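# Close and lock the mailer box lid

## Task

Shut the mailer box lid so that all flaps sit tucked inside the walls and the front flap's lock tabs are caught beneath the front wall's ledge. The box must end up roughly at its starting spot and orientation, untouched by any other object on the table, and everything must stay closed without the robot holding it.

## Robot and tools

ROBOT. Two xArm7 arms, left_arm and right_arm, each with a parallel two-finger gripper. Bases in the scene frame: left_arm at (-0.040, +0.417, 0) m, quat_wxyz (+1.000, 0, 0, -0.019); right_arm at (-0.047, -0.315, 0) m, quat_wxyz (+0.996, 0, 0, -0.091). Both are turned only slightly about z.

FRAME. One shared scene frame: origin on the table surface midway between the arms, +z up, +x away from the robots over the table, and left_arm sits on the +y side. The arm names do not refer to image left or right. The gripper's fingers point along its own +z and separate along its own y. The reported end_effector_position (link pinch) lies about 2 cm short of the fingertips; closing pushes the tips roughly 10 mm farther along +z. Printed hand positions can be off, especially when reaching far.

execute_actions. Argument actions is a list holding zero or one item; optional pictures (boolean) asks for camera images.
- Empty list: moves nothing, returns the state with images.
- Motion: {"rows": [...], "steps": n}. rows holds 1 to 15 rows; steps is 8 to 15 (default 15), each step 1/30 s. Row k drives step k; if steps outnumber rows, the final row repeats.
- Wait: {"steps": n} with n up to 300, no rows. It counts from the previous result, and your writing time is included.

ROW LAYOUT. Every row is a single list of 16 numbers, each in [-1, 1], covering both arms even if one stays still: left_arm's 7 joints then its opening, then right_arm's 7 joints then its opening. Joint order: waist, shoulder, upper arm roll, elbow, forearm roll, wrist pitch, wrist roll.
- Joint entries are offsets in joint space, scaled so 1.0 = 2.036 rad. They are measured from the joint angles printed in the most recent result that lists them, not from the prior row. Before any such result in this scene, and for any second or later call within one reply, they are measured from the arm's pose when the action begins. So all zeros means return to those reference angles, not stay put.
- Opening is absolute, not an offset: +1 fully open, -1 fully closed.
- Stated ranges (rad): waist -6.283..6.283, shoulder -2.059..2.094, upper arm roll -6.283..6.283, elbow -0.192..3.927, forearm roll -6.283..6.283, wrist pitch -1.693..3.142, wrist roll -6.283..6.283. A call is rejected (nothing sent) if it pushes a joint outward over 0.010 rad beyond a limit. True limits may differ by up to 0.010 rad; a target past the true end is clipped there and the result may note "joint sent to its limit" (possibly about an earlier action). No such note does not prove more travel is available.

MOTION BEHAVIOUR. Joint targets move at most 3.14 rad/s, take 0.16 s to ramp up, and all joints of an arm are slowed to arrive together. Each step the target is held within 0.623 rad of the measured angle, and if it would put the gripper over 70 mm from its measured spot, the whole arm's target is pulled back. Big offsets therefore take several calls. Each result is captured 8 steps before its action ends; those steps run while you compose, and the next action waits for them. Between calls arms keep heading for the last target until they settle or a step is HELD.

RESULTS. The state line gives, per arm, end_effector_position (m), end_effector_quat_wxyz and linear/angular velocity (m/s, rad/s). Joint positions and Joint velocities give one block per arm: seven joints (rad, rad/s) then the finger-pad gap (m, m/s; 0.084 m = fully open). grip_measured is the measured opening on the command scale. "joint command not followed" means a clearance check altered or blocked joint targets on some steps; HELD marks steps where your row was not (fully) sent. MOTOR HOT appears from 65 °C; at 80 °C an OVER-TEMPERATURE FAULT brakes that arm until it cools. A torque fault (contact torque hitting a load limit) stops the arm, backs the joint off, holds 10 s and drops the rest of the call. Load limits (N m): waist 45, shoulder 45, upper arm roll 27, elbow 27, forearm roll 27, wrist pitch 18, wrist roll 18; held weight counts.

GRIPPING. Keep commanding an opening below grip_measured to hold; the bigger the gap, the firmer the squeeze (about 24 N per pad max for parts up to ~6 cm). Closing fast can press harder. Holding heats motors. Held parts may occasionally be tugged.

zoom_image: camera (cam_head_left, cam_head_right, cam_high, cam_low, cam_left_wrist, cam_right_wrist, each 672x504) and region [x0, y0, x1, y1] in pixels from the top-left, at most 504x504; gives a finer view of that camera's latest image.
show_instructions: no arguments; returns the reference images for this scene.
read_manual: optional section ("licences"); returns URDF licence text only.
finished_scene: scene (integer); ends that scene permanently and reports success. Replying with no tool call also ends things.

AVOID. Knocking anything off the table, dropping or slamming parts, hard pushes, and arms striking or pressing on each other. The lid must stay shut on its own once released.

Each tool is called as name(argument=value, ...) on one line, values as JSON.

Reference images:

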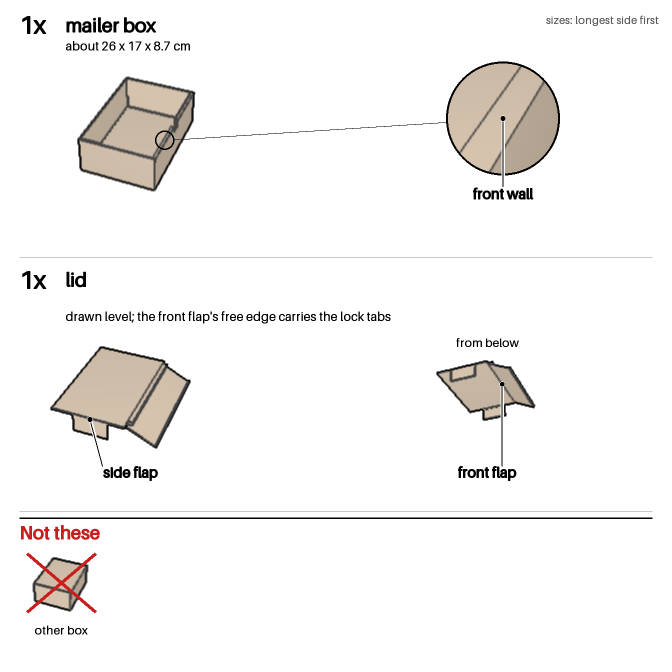

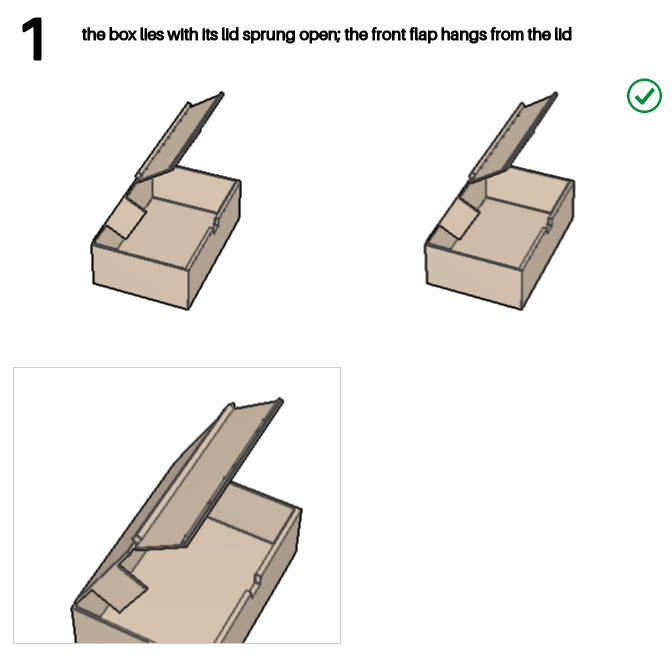

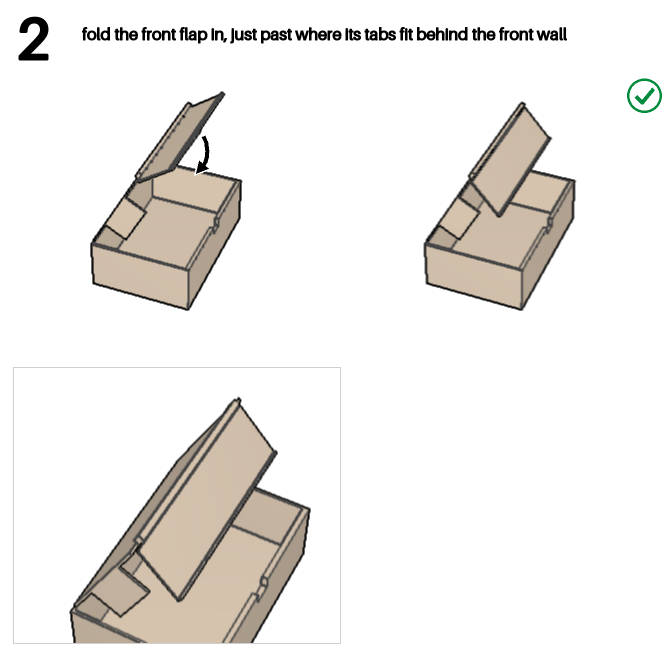

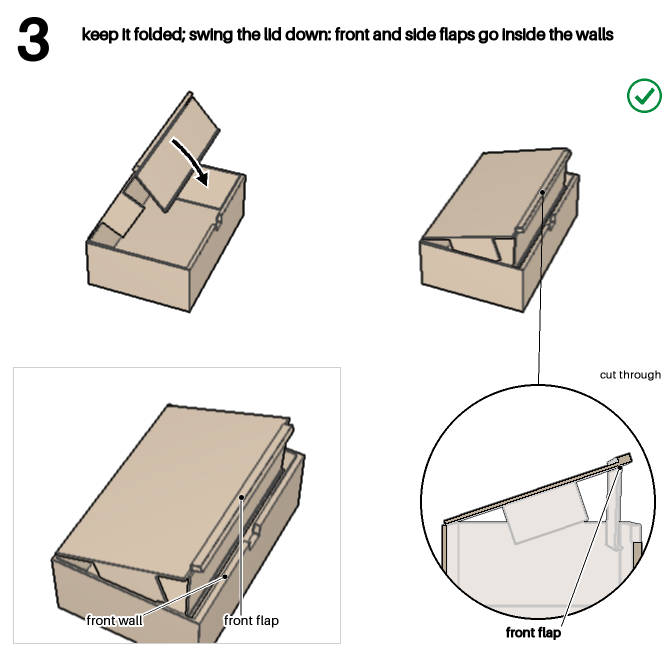

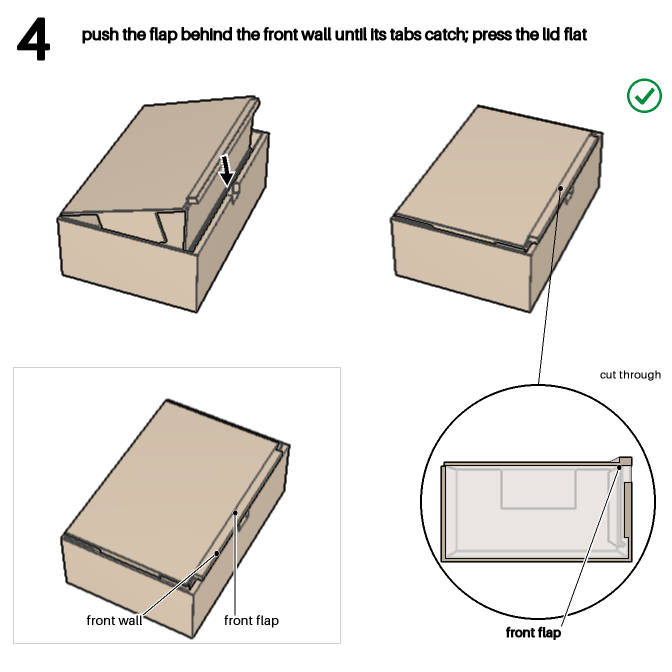

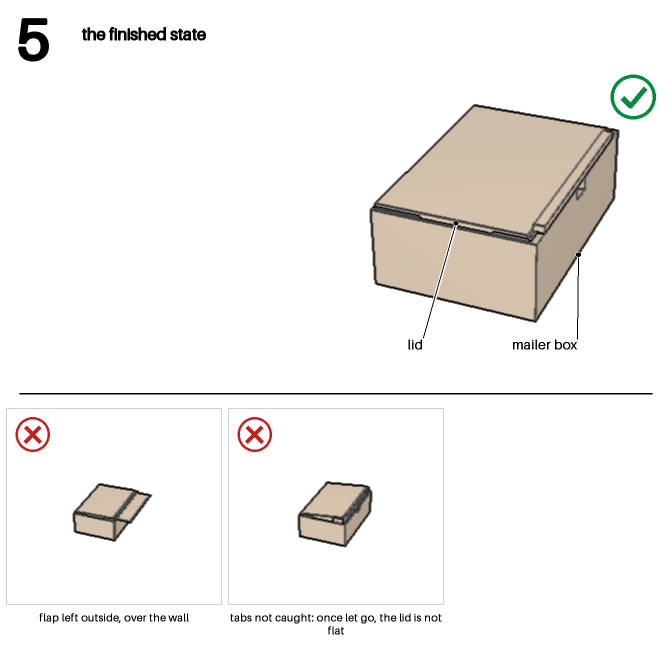

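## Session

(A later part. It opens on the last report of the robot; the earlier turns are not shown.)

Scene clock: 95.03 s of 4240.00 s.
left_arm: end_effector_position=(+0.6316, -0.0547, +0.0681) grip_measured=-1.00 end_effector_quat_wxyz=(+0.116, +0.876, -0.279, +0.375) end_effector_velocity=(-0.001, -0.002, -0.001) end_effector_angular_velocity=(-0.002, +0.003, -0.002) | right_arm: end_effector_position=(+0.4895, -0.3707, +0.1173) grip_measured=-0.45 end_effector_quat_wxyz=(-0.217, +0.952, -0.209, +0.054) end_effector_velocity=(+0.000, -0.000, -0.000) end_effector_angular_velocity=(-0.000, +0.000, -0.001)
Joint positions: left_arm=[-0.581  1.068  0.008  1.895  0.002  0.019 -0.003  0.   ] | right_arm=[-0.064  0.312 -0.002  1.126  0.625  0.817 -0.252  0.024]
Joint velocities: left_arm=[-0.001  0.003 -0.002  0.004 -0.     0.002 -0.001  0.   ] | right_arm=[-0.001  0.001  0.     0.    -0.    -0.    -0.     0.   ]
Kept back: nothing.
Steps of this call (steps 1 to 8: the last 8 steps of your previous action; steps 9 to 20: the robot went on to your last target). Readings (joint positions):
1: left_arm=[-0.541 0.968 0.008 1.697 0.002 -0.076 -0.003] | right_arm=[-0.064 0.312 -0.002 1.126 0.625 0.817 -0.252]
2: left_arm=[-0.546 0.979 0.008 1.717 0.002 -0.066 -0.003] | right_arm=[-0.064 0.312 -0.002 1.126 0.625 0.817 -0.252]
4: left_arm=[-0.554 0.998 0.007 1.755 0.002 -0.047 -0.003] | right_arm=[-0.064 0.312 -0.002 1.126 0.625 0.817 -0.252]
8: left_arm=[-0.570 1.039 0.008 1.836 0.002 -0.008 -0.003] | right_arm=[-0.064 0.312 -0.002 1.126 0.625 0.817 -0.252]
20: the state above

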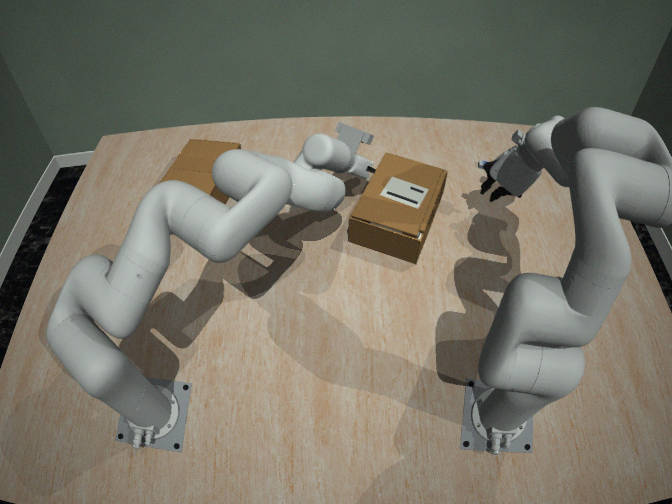

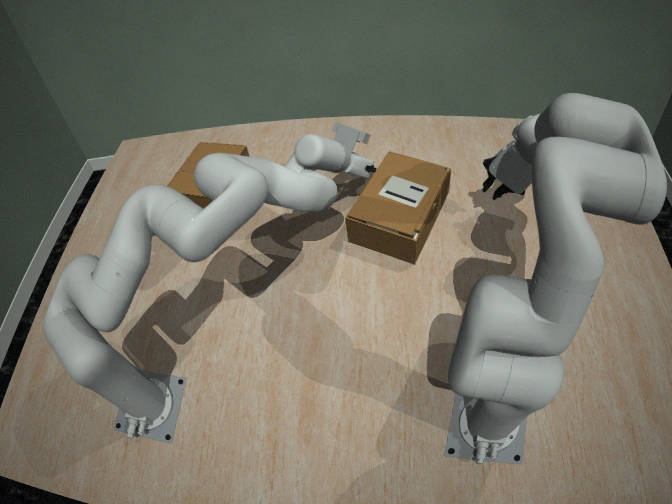

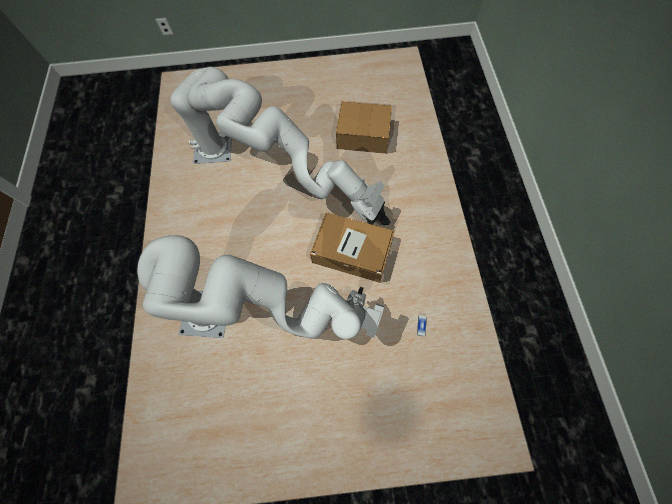

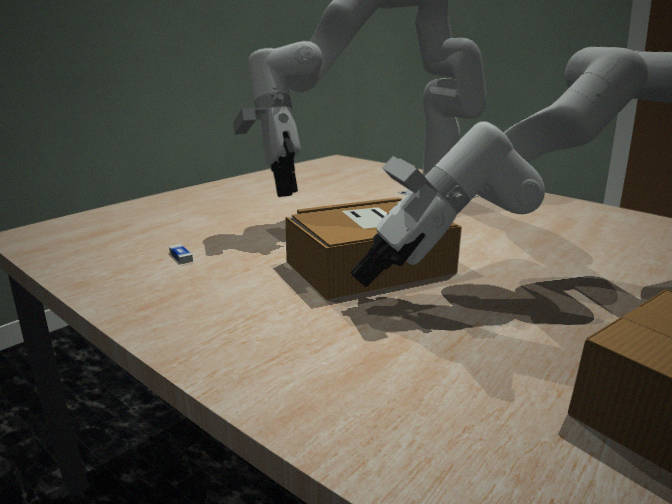

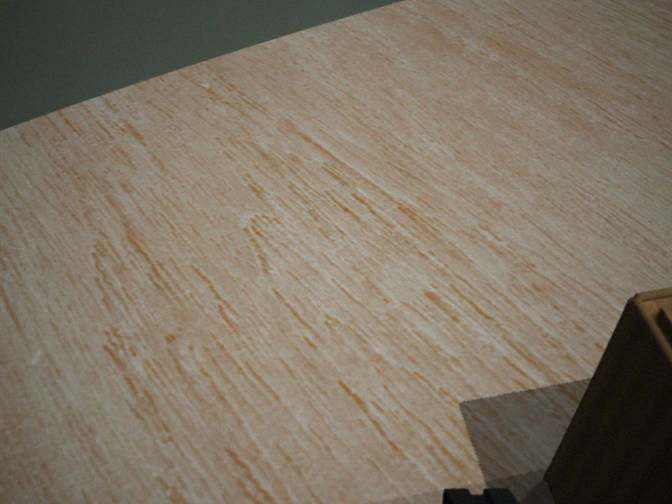

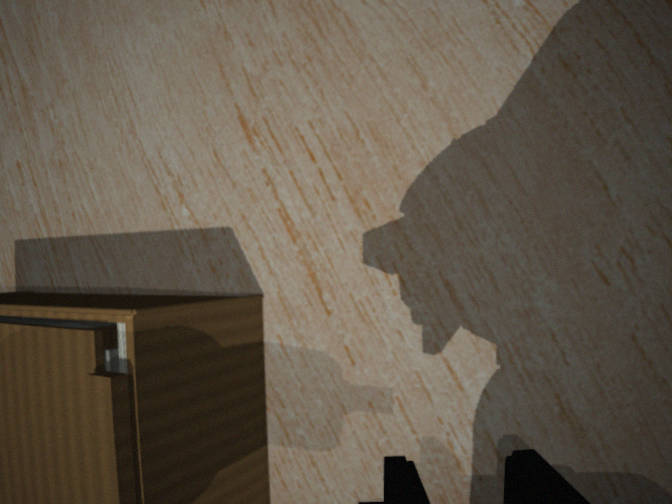

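execute_actions(actions=[{"rows":[[0.06,-0.15,0,-0.2,0,-0.1,0,-1,0.08,0.05,0,-0.03,0,-0.03,0,-1]]}])

execute_actions(actions=[{"steps":20}])

execute_actions(actions=[{"rows":[[0,0,0,0,0,0,0,-1,0.02,0,0,0,0,0,0,-1],[0,0,0,0,0,0,0,-1,0.02,0,0,0,0,0,0,-1],[0,0,0,0,0,0,0,-1,0.02,0,0,0,0,0,0,-1],[0,0,0,0,0,0,0,-1,0.035,0,0,0,0,0,0,-1],[0,0,0,0,0,0,0,-1,0.035,0,0,0,0,0,0,-1],[0,0,0,0,0,0,0,-1,0.035,0,0,0,0,0,0,-1],[0,0,0,0,0,0,0,-1,0.05,0,0,0,0,0,0,-1],[0,0,0,0,0,0,0,-1,0.05,0,0,0,0,0,0,-1],[0,0,0,0,0,0,0,-1,0.05,0,0,0,0,0,0,-1],[0,0,0,0,0,0,0,-1,0.06,0,0,0,0,0,0,-1],[0,0,0,0,0,0,0,-1,0.06,0,0,0,0,0,0,-1],[0,0,0,0,0,0,0,-1,0.06,0,0,0,0,0,0,-1],[0,0,0,0,0,0,0,-1,0.07,0,0,0,0,0,0,-1]]}])

execute_actions(actions=[{"steps":20}], pictures=true)

Scene clock: 96.03 s of 4240.00 s.
left_arm: end_effector_position=(+0.6405, -0.0050, +0.1036) grip_measured=-1.00 end_effector_quat_wxyz=(+0.111, +0.875, -0.251, +0.399) end_effector_velocity=(+0.114, +0.394, +0.318) end_effector_angular_velocity=(-0.192, -0.410, +0.485) | right_arm: end_effector_position=(+0.4705, -0.3130, +0.0673) grip_measured=-1.00 end_effector_quat_wxyz=(-0.211, +0.962, -0.172, +0.005) end_effector_velocity=(-0.146, +0.337, -0.272) end_effector_angular_velocity=(+0.005, +0.470, +0.582)
Joint positions: left_arm=[-0.524  0.926  0.008  1.703  0.002 -0.076 -0.003  0.   ] | right_arm=[ 0.044  0.38   0.002  1.084  0.625  0.778 -0.252  0.   ]
Joint velocities: left_arm=[ 0.428 -0.967  0.081 -1.124 -0.008 -0.607  0.     0.   ] | right_arm=[ 0.591  0.374  0.067 -0.245  0.    -0.188 -0.     0.   ]
Steps of this call (steps 1 to 15: the robot went on to your last target; steps 16 to 23: nothing new was sent; steps 24 to 30: the first 7 steps of this action). Readings (joint positions):
24: left_arm=[-0.581 1.068 0.008 1.895 0.002 0.019 -0.003] | right_arm=[-0.063 0.312 -0.002 1.126 0.625 0.817 -0.252]
25: left_arm=[-0.580 1.064 0.007 1.887 0.002 0.015 -0.003] | right_arm=[-0.058 0.315 -0.004 1.124 0.625 0.814 -0.252]
27: left_arm=[-0.566 1.025 0.004 1.828 0.002 -0.013 -0.003] | right_arm=[-0.022 0.337 -0.009 1.114 0.625 0.798 -0.252]
30: the state above

Scene clock: 96.70 s of 4240.00 s.
left_arm: end_effector_position=(+0.6401, +0.0547, +0.1426) grip_measured=-1.00 end_effector_quat_wxyz=(+0.104, +0.872, -0.219, +0.426) end_effector_velocity=(-0.000, +0.000, +0.001) end_effector_angular_velocity=(-0.000, -0.001, -0.000) | right_arm: end_effector_position=(+0.4586, -0.2887, +0.0442) grip_measured=-1.00 end_effector_quat_wxyz=(-0.204, +0.967, -0.154, -0.016) end_effector_velocity=(-0.001, +0.002, -0.001) end_effector_angular_velocity=(+0.001, +0.003, +0.003)
Joint positions: left_arm=[-0.459  0.763  0.008  1.488  0.002 -0.184 -0.003  0.   ] | right_arm=[ 0.099  0.413 -0.002  1.065  0.625  0.756 -0.252  0.   ]
Joint velocities: left_arm=[ 0.    -0.003  0.    -0.003  0.002 -0.001 -0.001  0.   ] | right_arm=[ 0.002  0.001  0.001 -0.001  0.     0.002  0.     0.   ]
Kept back: nothing.
Steps of this call (steps 1 to 8: the last 8 steps of your previous action; steps 9 to 20: the robot went on to your last target). Readings (joint positions):
1: left_arm=[-0.511 0.894 0.010 1.666 0.001 -0.096 -0.003] | right_arm=[0.062 0.391 0.003 1.076 0.625 0.772 -0.252]
2: left_arm=[-0.498 0.864 0.011 1.628 0.001 -0.116 -0.003] | right_arm=[0.076 0.400 0.004 1.071 0.625 0.768 -0.252]
4: left_arm=[-0.477 0.811 0.011 1.558 0.001 -0.150 -0.003] | right_arm=[0.092 0.410 0.003 1.065 0.625 0.762 -0.252]
8: left_arm=[-0.461 0.769 0.010 1.499 0.001 -0.179 -0.003] | right_arm=[0.097 0.412 -0.003 1.066 0.625 0.756 -0.252]
20: the state above

Scene clock: 96.93 s of 4240.00 s.
left_arm: end_effector_position=(+0.6401, +0.0546, +0.1425) grip_measured=-1.00 end_effector_quat_wxyz=(+0.105, +0.872, -0.219, +0.426) end_effector_velocity=(+0.001, +0.002, +0.001) end_effector_angular_velocity=(+0.001, -0.001, +0.003) | right_arm: end_effector_position=(+0.4564, -0.2605, +0.0443) grip_measured=-1.00 end_effector_quat_wxyz=(-0.204, +0.970, -0.127, -0.021) end_effector_velocity=(-0.020, +0.177, +0.001) end_effector_angular_velocity=(+0.018, +0.004, +0.345)
Joint positions: left_arm=[-0.459  0.763  0.008  1.488  0.002 -0.184 -0.003  0.   ] | right_arm=[ 0.153  0.413 -0.     1.065  0.625  0.756 -0.252  0.   ]
Joint velocities: left_arm=[ 0.001 -0.     0.002  0.001 -0.     0.     0.     0.   ] | right_arm=[ 0.305 -0.     0.041 -0.002 -0.     0.004 -0.001  0.   ]
Steps of this call (steps 1 to 7: the first 7 steps of this action). Readings (joint positions):
1: left_arm=[-0.459 0.763 0.008 1.488 0.002 -0.184 -0.003] | right_arm=[0.099 0.413 -0.002 1.065 0.625 0.756 -0.252]
2: left_arm=[-0.459 0.763 0.008 1.488 0.002 -0.184 -0.003] | right_arm=[0.104 0.413 -0.004 1.065 0.625 0.756 -0.252]
4: left_arm=[-0.459 0.763 0.008 1.488 0.002 -0.184 -0.003] | right_arm=[0.121 0.413 -0.004 1.065 0.625 0.756 -0.252]
7: the state above

Scene clock: 97.60 s of 4240.00 s.
left_arm: end_effector_position=(+0.6401, +0.0547, +0.1426) grip_measured=-1.00 end_effector_quat_wxyz=(+0.104, +0.872, -0.219, +0.426) end_effector_velocity=(+0.000, -0.000, +0.000) end_effector_angular_velocity=(-0.002, +0.000, +0.001) | right_arm: end_effector_position=(+0.4499, -0.2176, +0.0442) grip_measured=-1.00 end_effector_quat_wxyz=(-0.202, +0.975, -0.086, -0.030) end_effector_velocity=(+0.000, +0.001, +0.001) end_effector_angular_velocity=(-0.000, -0.002, +0.002)
Joint positions: left_arm=[-0.459  0.763  0.008  1.488  0.002 -0.184 -0.003  0.   ] | right_arm=[ 0.241  0.413 -0.002  1.065  0.625  0.756 -0.252  0.   ]
Joint velocities: left_arm=[ 0.001 -0.    -0.001  0.001  0.     0.    -0.001  0.   ] | right_arm=[ 0.002 -0.001 -0.     0.001 -0.    -0.    -0.     0.   ]
Kept back: nothing.
Steps of this call (steps 1 to 8: the last 8 steps of your previous action; steps 9 to 20: the robot went on to your last target). Readings (joint positions):
1: left_arm=[-0.459 0.763 0.008 1.488 0.002 -0.184 -0.003] | right_arm=[0.164 0.413 -0.000 1.065 0.625 0.756 -0.252]
2: left_arm=[-0.459 0.763 0.008 1.488 0.002 -0.184 -0.003] | right_arm=[0.174 0.413 -0.000 1.065 0.625 0.756 -0.252]
4: left_arm=[-0.459 0.763 0.008 1.488 0.002 -0.184 -0.003] | right_arm=[0.193 0.413 -0.001 1.065 0.625 0.756 -0.252]
8: left_arm=[-0.459 0.763 0.008 1.488 0.002 -0.184 -0.003] | right_arm=[0.223 0.413 -0.002 1.065 0.625 0.756 -0.252]
20: the state above

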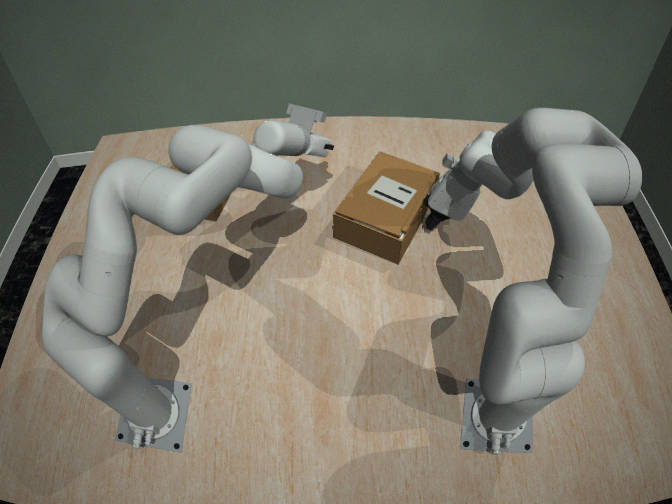

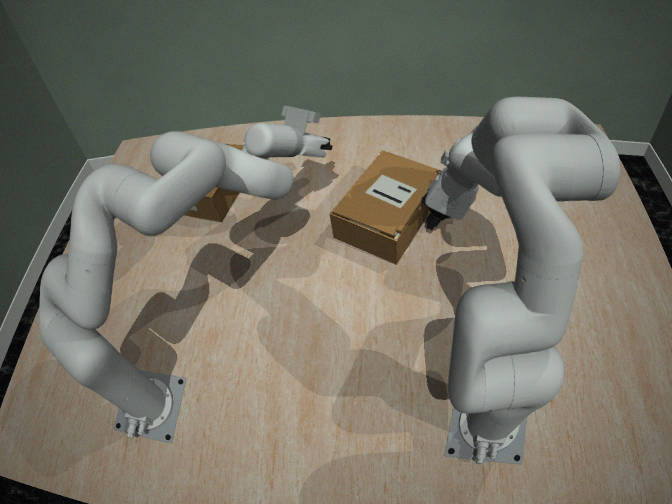

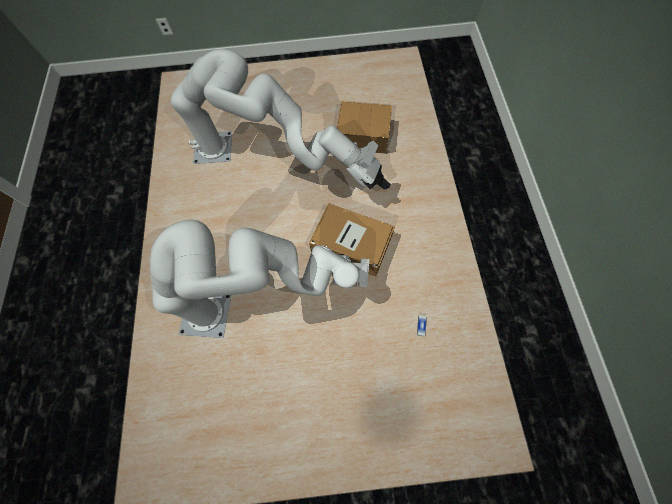

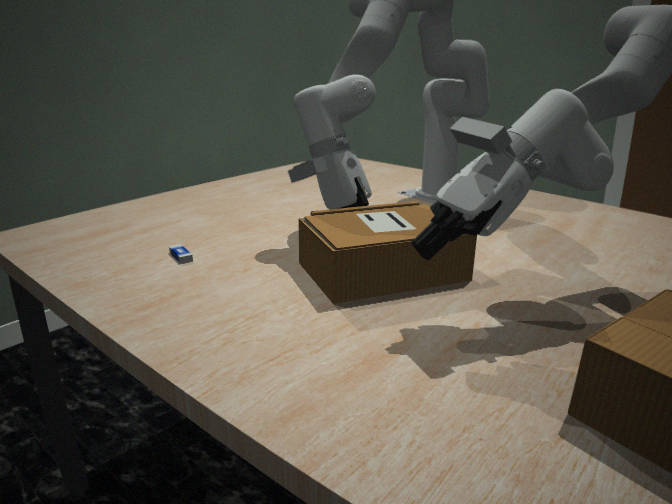

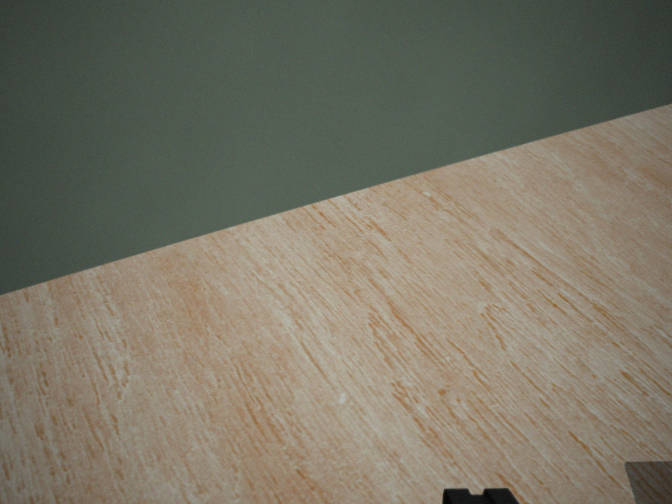

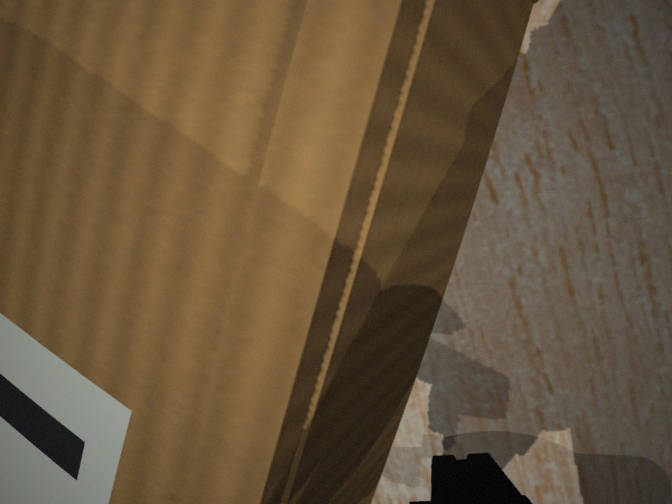

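Good enough.

execute_actions(actions=[{"rows":[[0,0,0,0,0,0,0,-1,-0.06,0,0,0,0,0,0,-1]]}])

execute_actions(actions=[{"steps":20}])

finished_scene(scene=1)

Scene clock: 98.03 s of 4240.00 s.
left_arm: end_effector_position=(+0.6401, +0.0547, +0.1426) grip_measured=-1.00 end_effector_quat_wxyz=(+0.104, +0.872, -0.219, +0.426) end_effector_velocity=(-0.000, -0.000, -0.000) end_effector_angular_velocity=(-0.000, +0.000, +0.000) | right_arm: end_effector_position=(+0.4581, -0.2762, +0.0441) grip_measured=-1.00 end_effector_quat_wxyz=(-0.202, +0.969, -0.142, -0.018) end_effector_velocity=(+0.023, -0.263, -0.000) end_effector_angular_velocity=(-0.067, -0.017, -0.498)
Joint positions: left_arm=[-0.459  0.763  0.008  1.488  0.002 -0.184 -0.003  0.   ] | right_arm=[ 0.133  0.413 -0.01   1.065  0.625  0.755 -0.252  0.   ]
Joint velocities: left_arm=[-0.001 -0.     0.001 -0.    -0.001 -0.    -0.     0.   ] | right_arm=[-0.359 -0.006 -0.144  0.     0.    -0.017  0.001  0.   ]
Steps of this call (steps 1 to 6: the robot went on to your last target; steps 7 to 13: the first 7 steps of this action). Readings (joint positions):
7: left_arm=[-0.459 0.763 0.008 1.488 0.002 -0.184 -0.003] | right_arm=[0.241 0.413 -0.002 1.065 0.625 0.756 -0.252]
8: left_arm=[-0.459 0.763 0.008 1.488 0.002 -0.184 -0.003] | right_arm=[0.236 0.413 -0.000 1.065 0.625 0.756 -0.252]
10: left_arm=[-0.459 0.763 0.008 1.488 0.002 -0.184 -0.003] | right_arm=[0.196 0.413 0.007 1.065 0.625 0.757 -0.252]
13: the state above

Scene clock: 98.70 s of 4240.00 s.
left_arm: end_effector_position=(+0.6401, +0.0547, +0.1426) grip_measured=-1.00 end_effector_quat_wxyz=(+0.104, +0.872, -0.219, +0.426) end_effector_velocity=(+0.000, +0.002, -0.001) end_effector_angular_velocity=(+0.001, +0.002, +0.002) | right_arm: end_effector_position=(+0.4580, -0.2788, +0.0442) grip_measured=-1.00 end_effector_quat_wxyz=(-0.204, +0.968, -0.145, -0.018) end_effector_velocity=(+0.000, -0.002, +0.001) end_effector_angular_velocity=(-0.000, -0.001, -0.004)
Joint positions: left_arm=[-0.459  0.763  0.008  1.488  0.002 -0.184 -0.003  0.   ] | right_arm=[ 0.119  0.413 -0.002  1.065  0.625  0.756 -0.252  0.   ]
Joint velocities: left_arm=[ 0.001  0.     0.001 -0.001 -0.001  0.001  0.     0.   ] | right_arm=[-0.003 -0.002 -0.001 -0.001  0.     0.    -0.     0.   ]
Kept back: nothing.
Steps of this call (steps 1 to 8: the last 8 steps of your previous action; steps 9 to 20: the robot went on to your last target). Readings (joint positions):
1: left_arm=[-0.459 0.763 0.008 1.488 0.002 -0.184 -0.003] | right_arm=[0.124 0.413 -0.013 1.065 0.625 0.755 -0.252]
2: left_arm=[-0.459 0.763 0.008 1.488 0.002 -0.184 -0.003] | right_arm=[0.120 0.413 -0.012 1.065 0.625 0.755 -0.252]
4: left_arm=[-0.459 0.763 0.008 1.488 0.002 -0.184 -0.003] | right_arm=[0.120 0.413 -0.004 1.065 0.625 0.756 -0.252]
8: left_arm=[-0.459 0.763 0.008 1.488 0.002 -0.184 -0.003] | right_arm=[0.121 0.413 0.000 1.064 0.625 0.756 -0.252]
20: the state above

The scene is finished: the task was done.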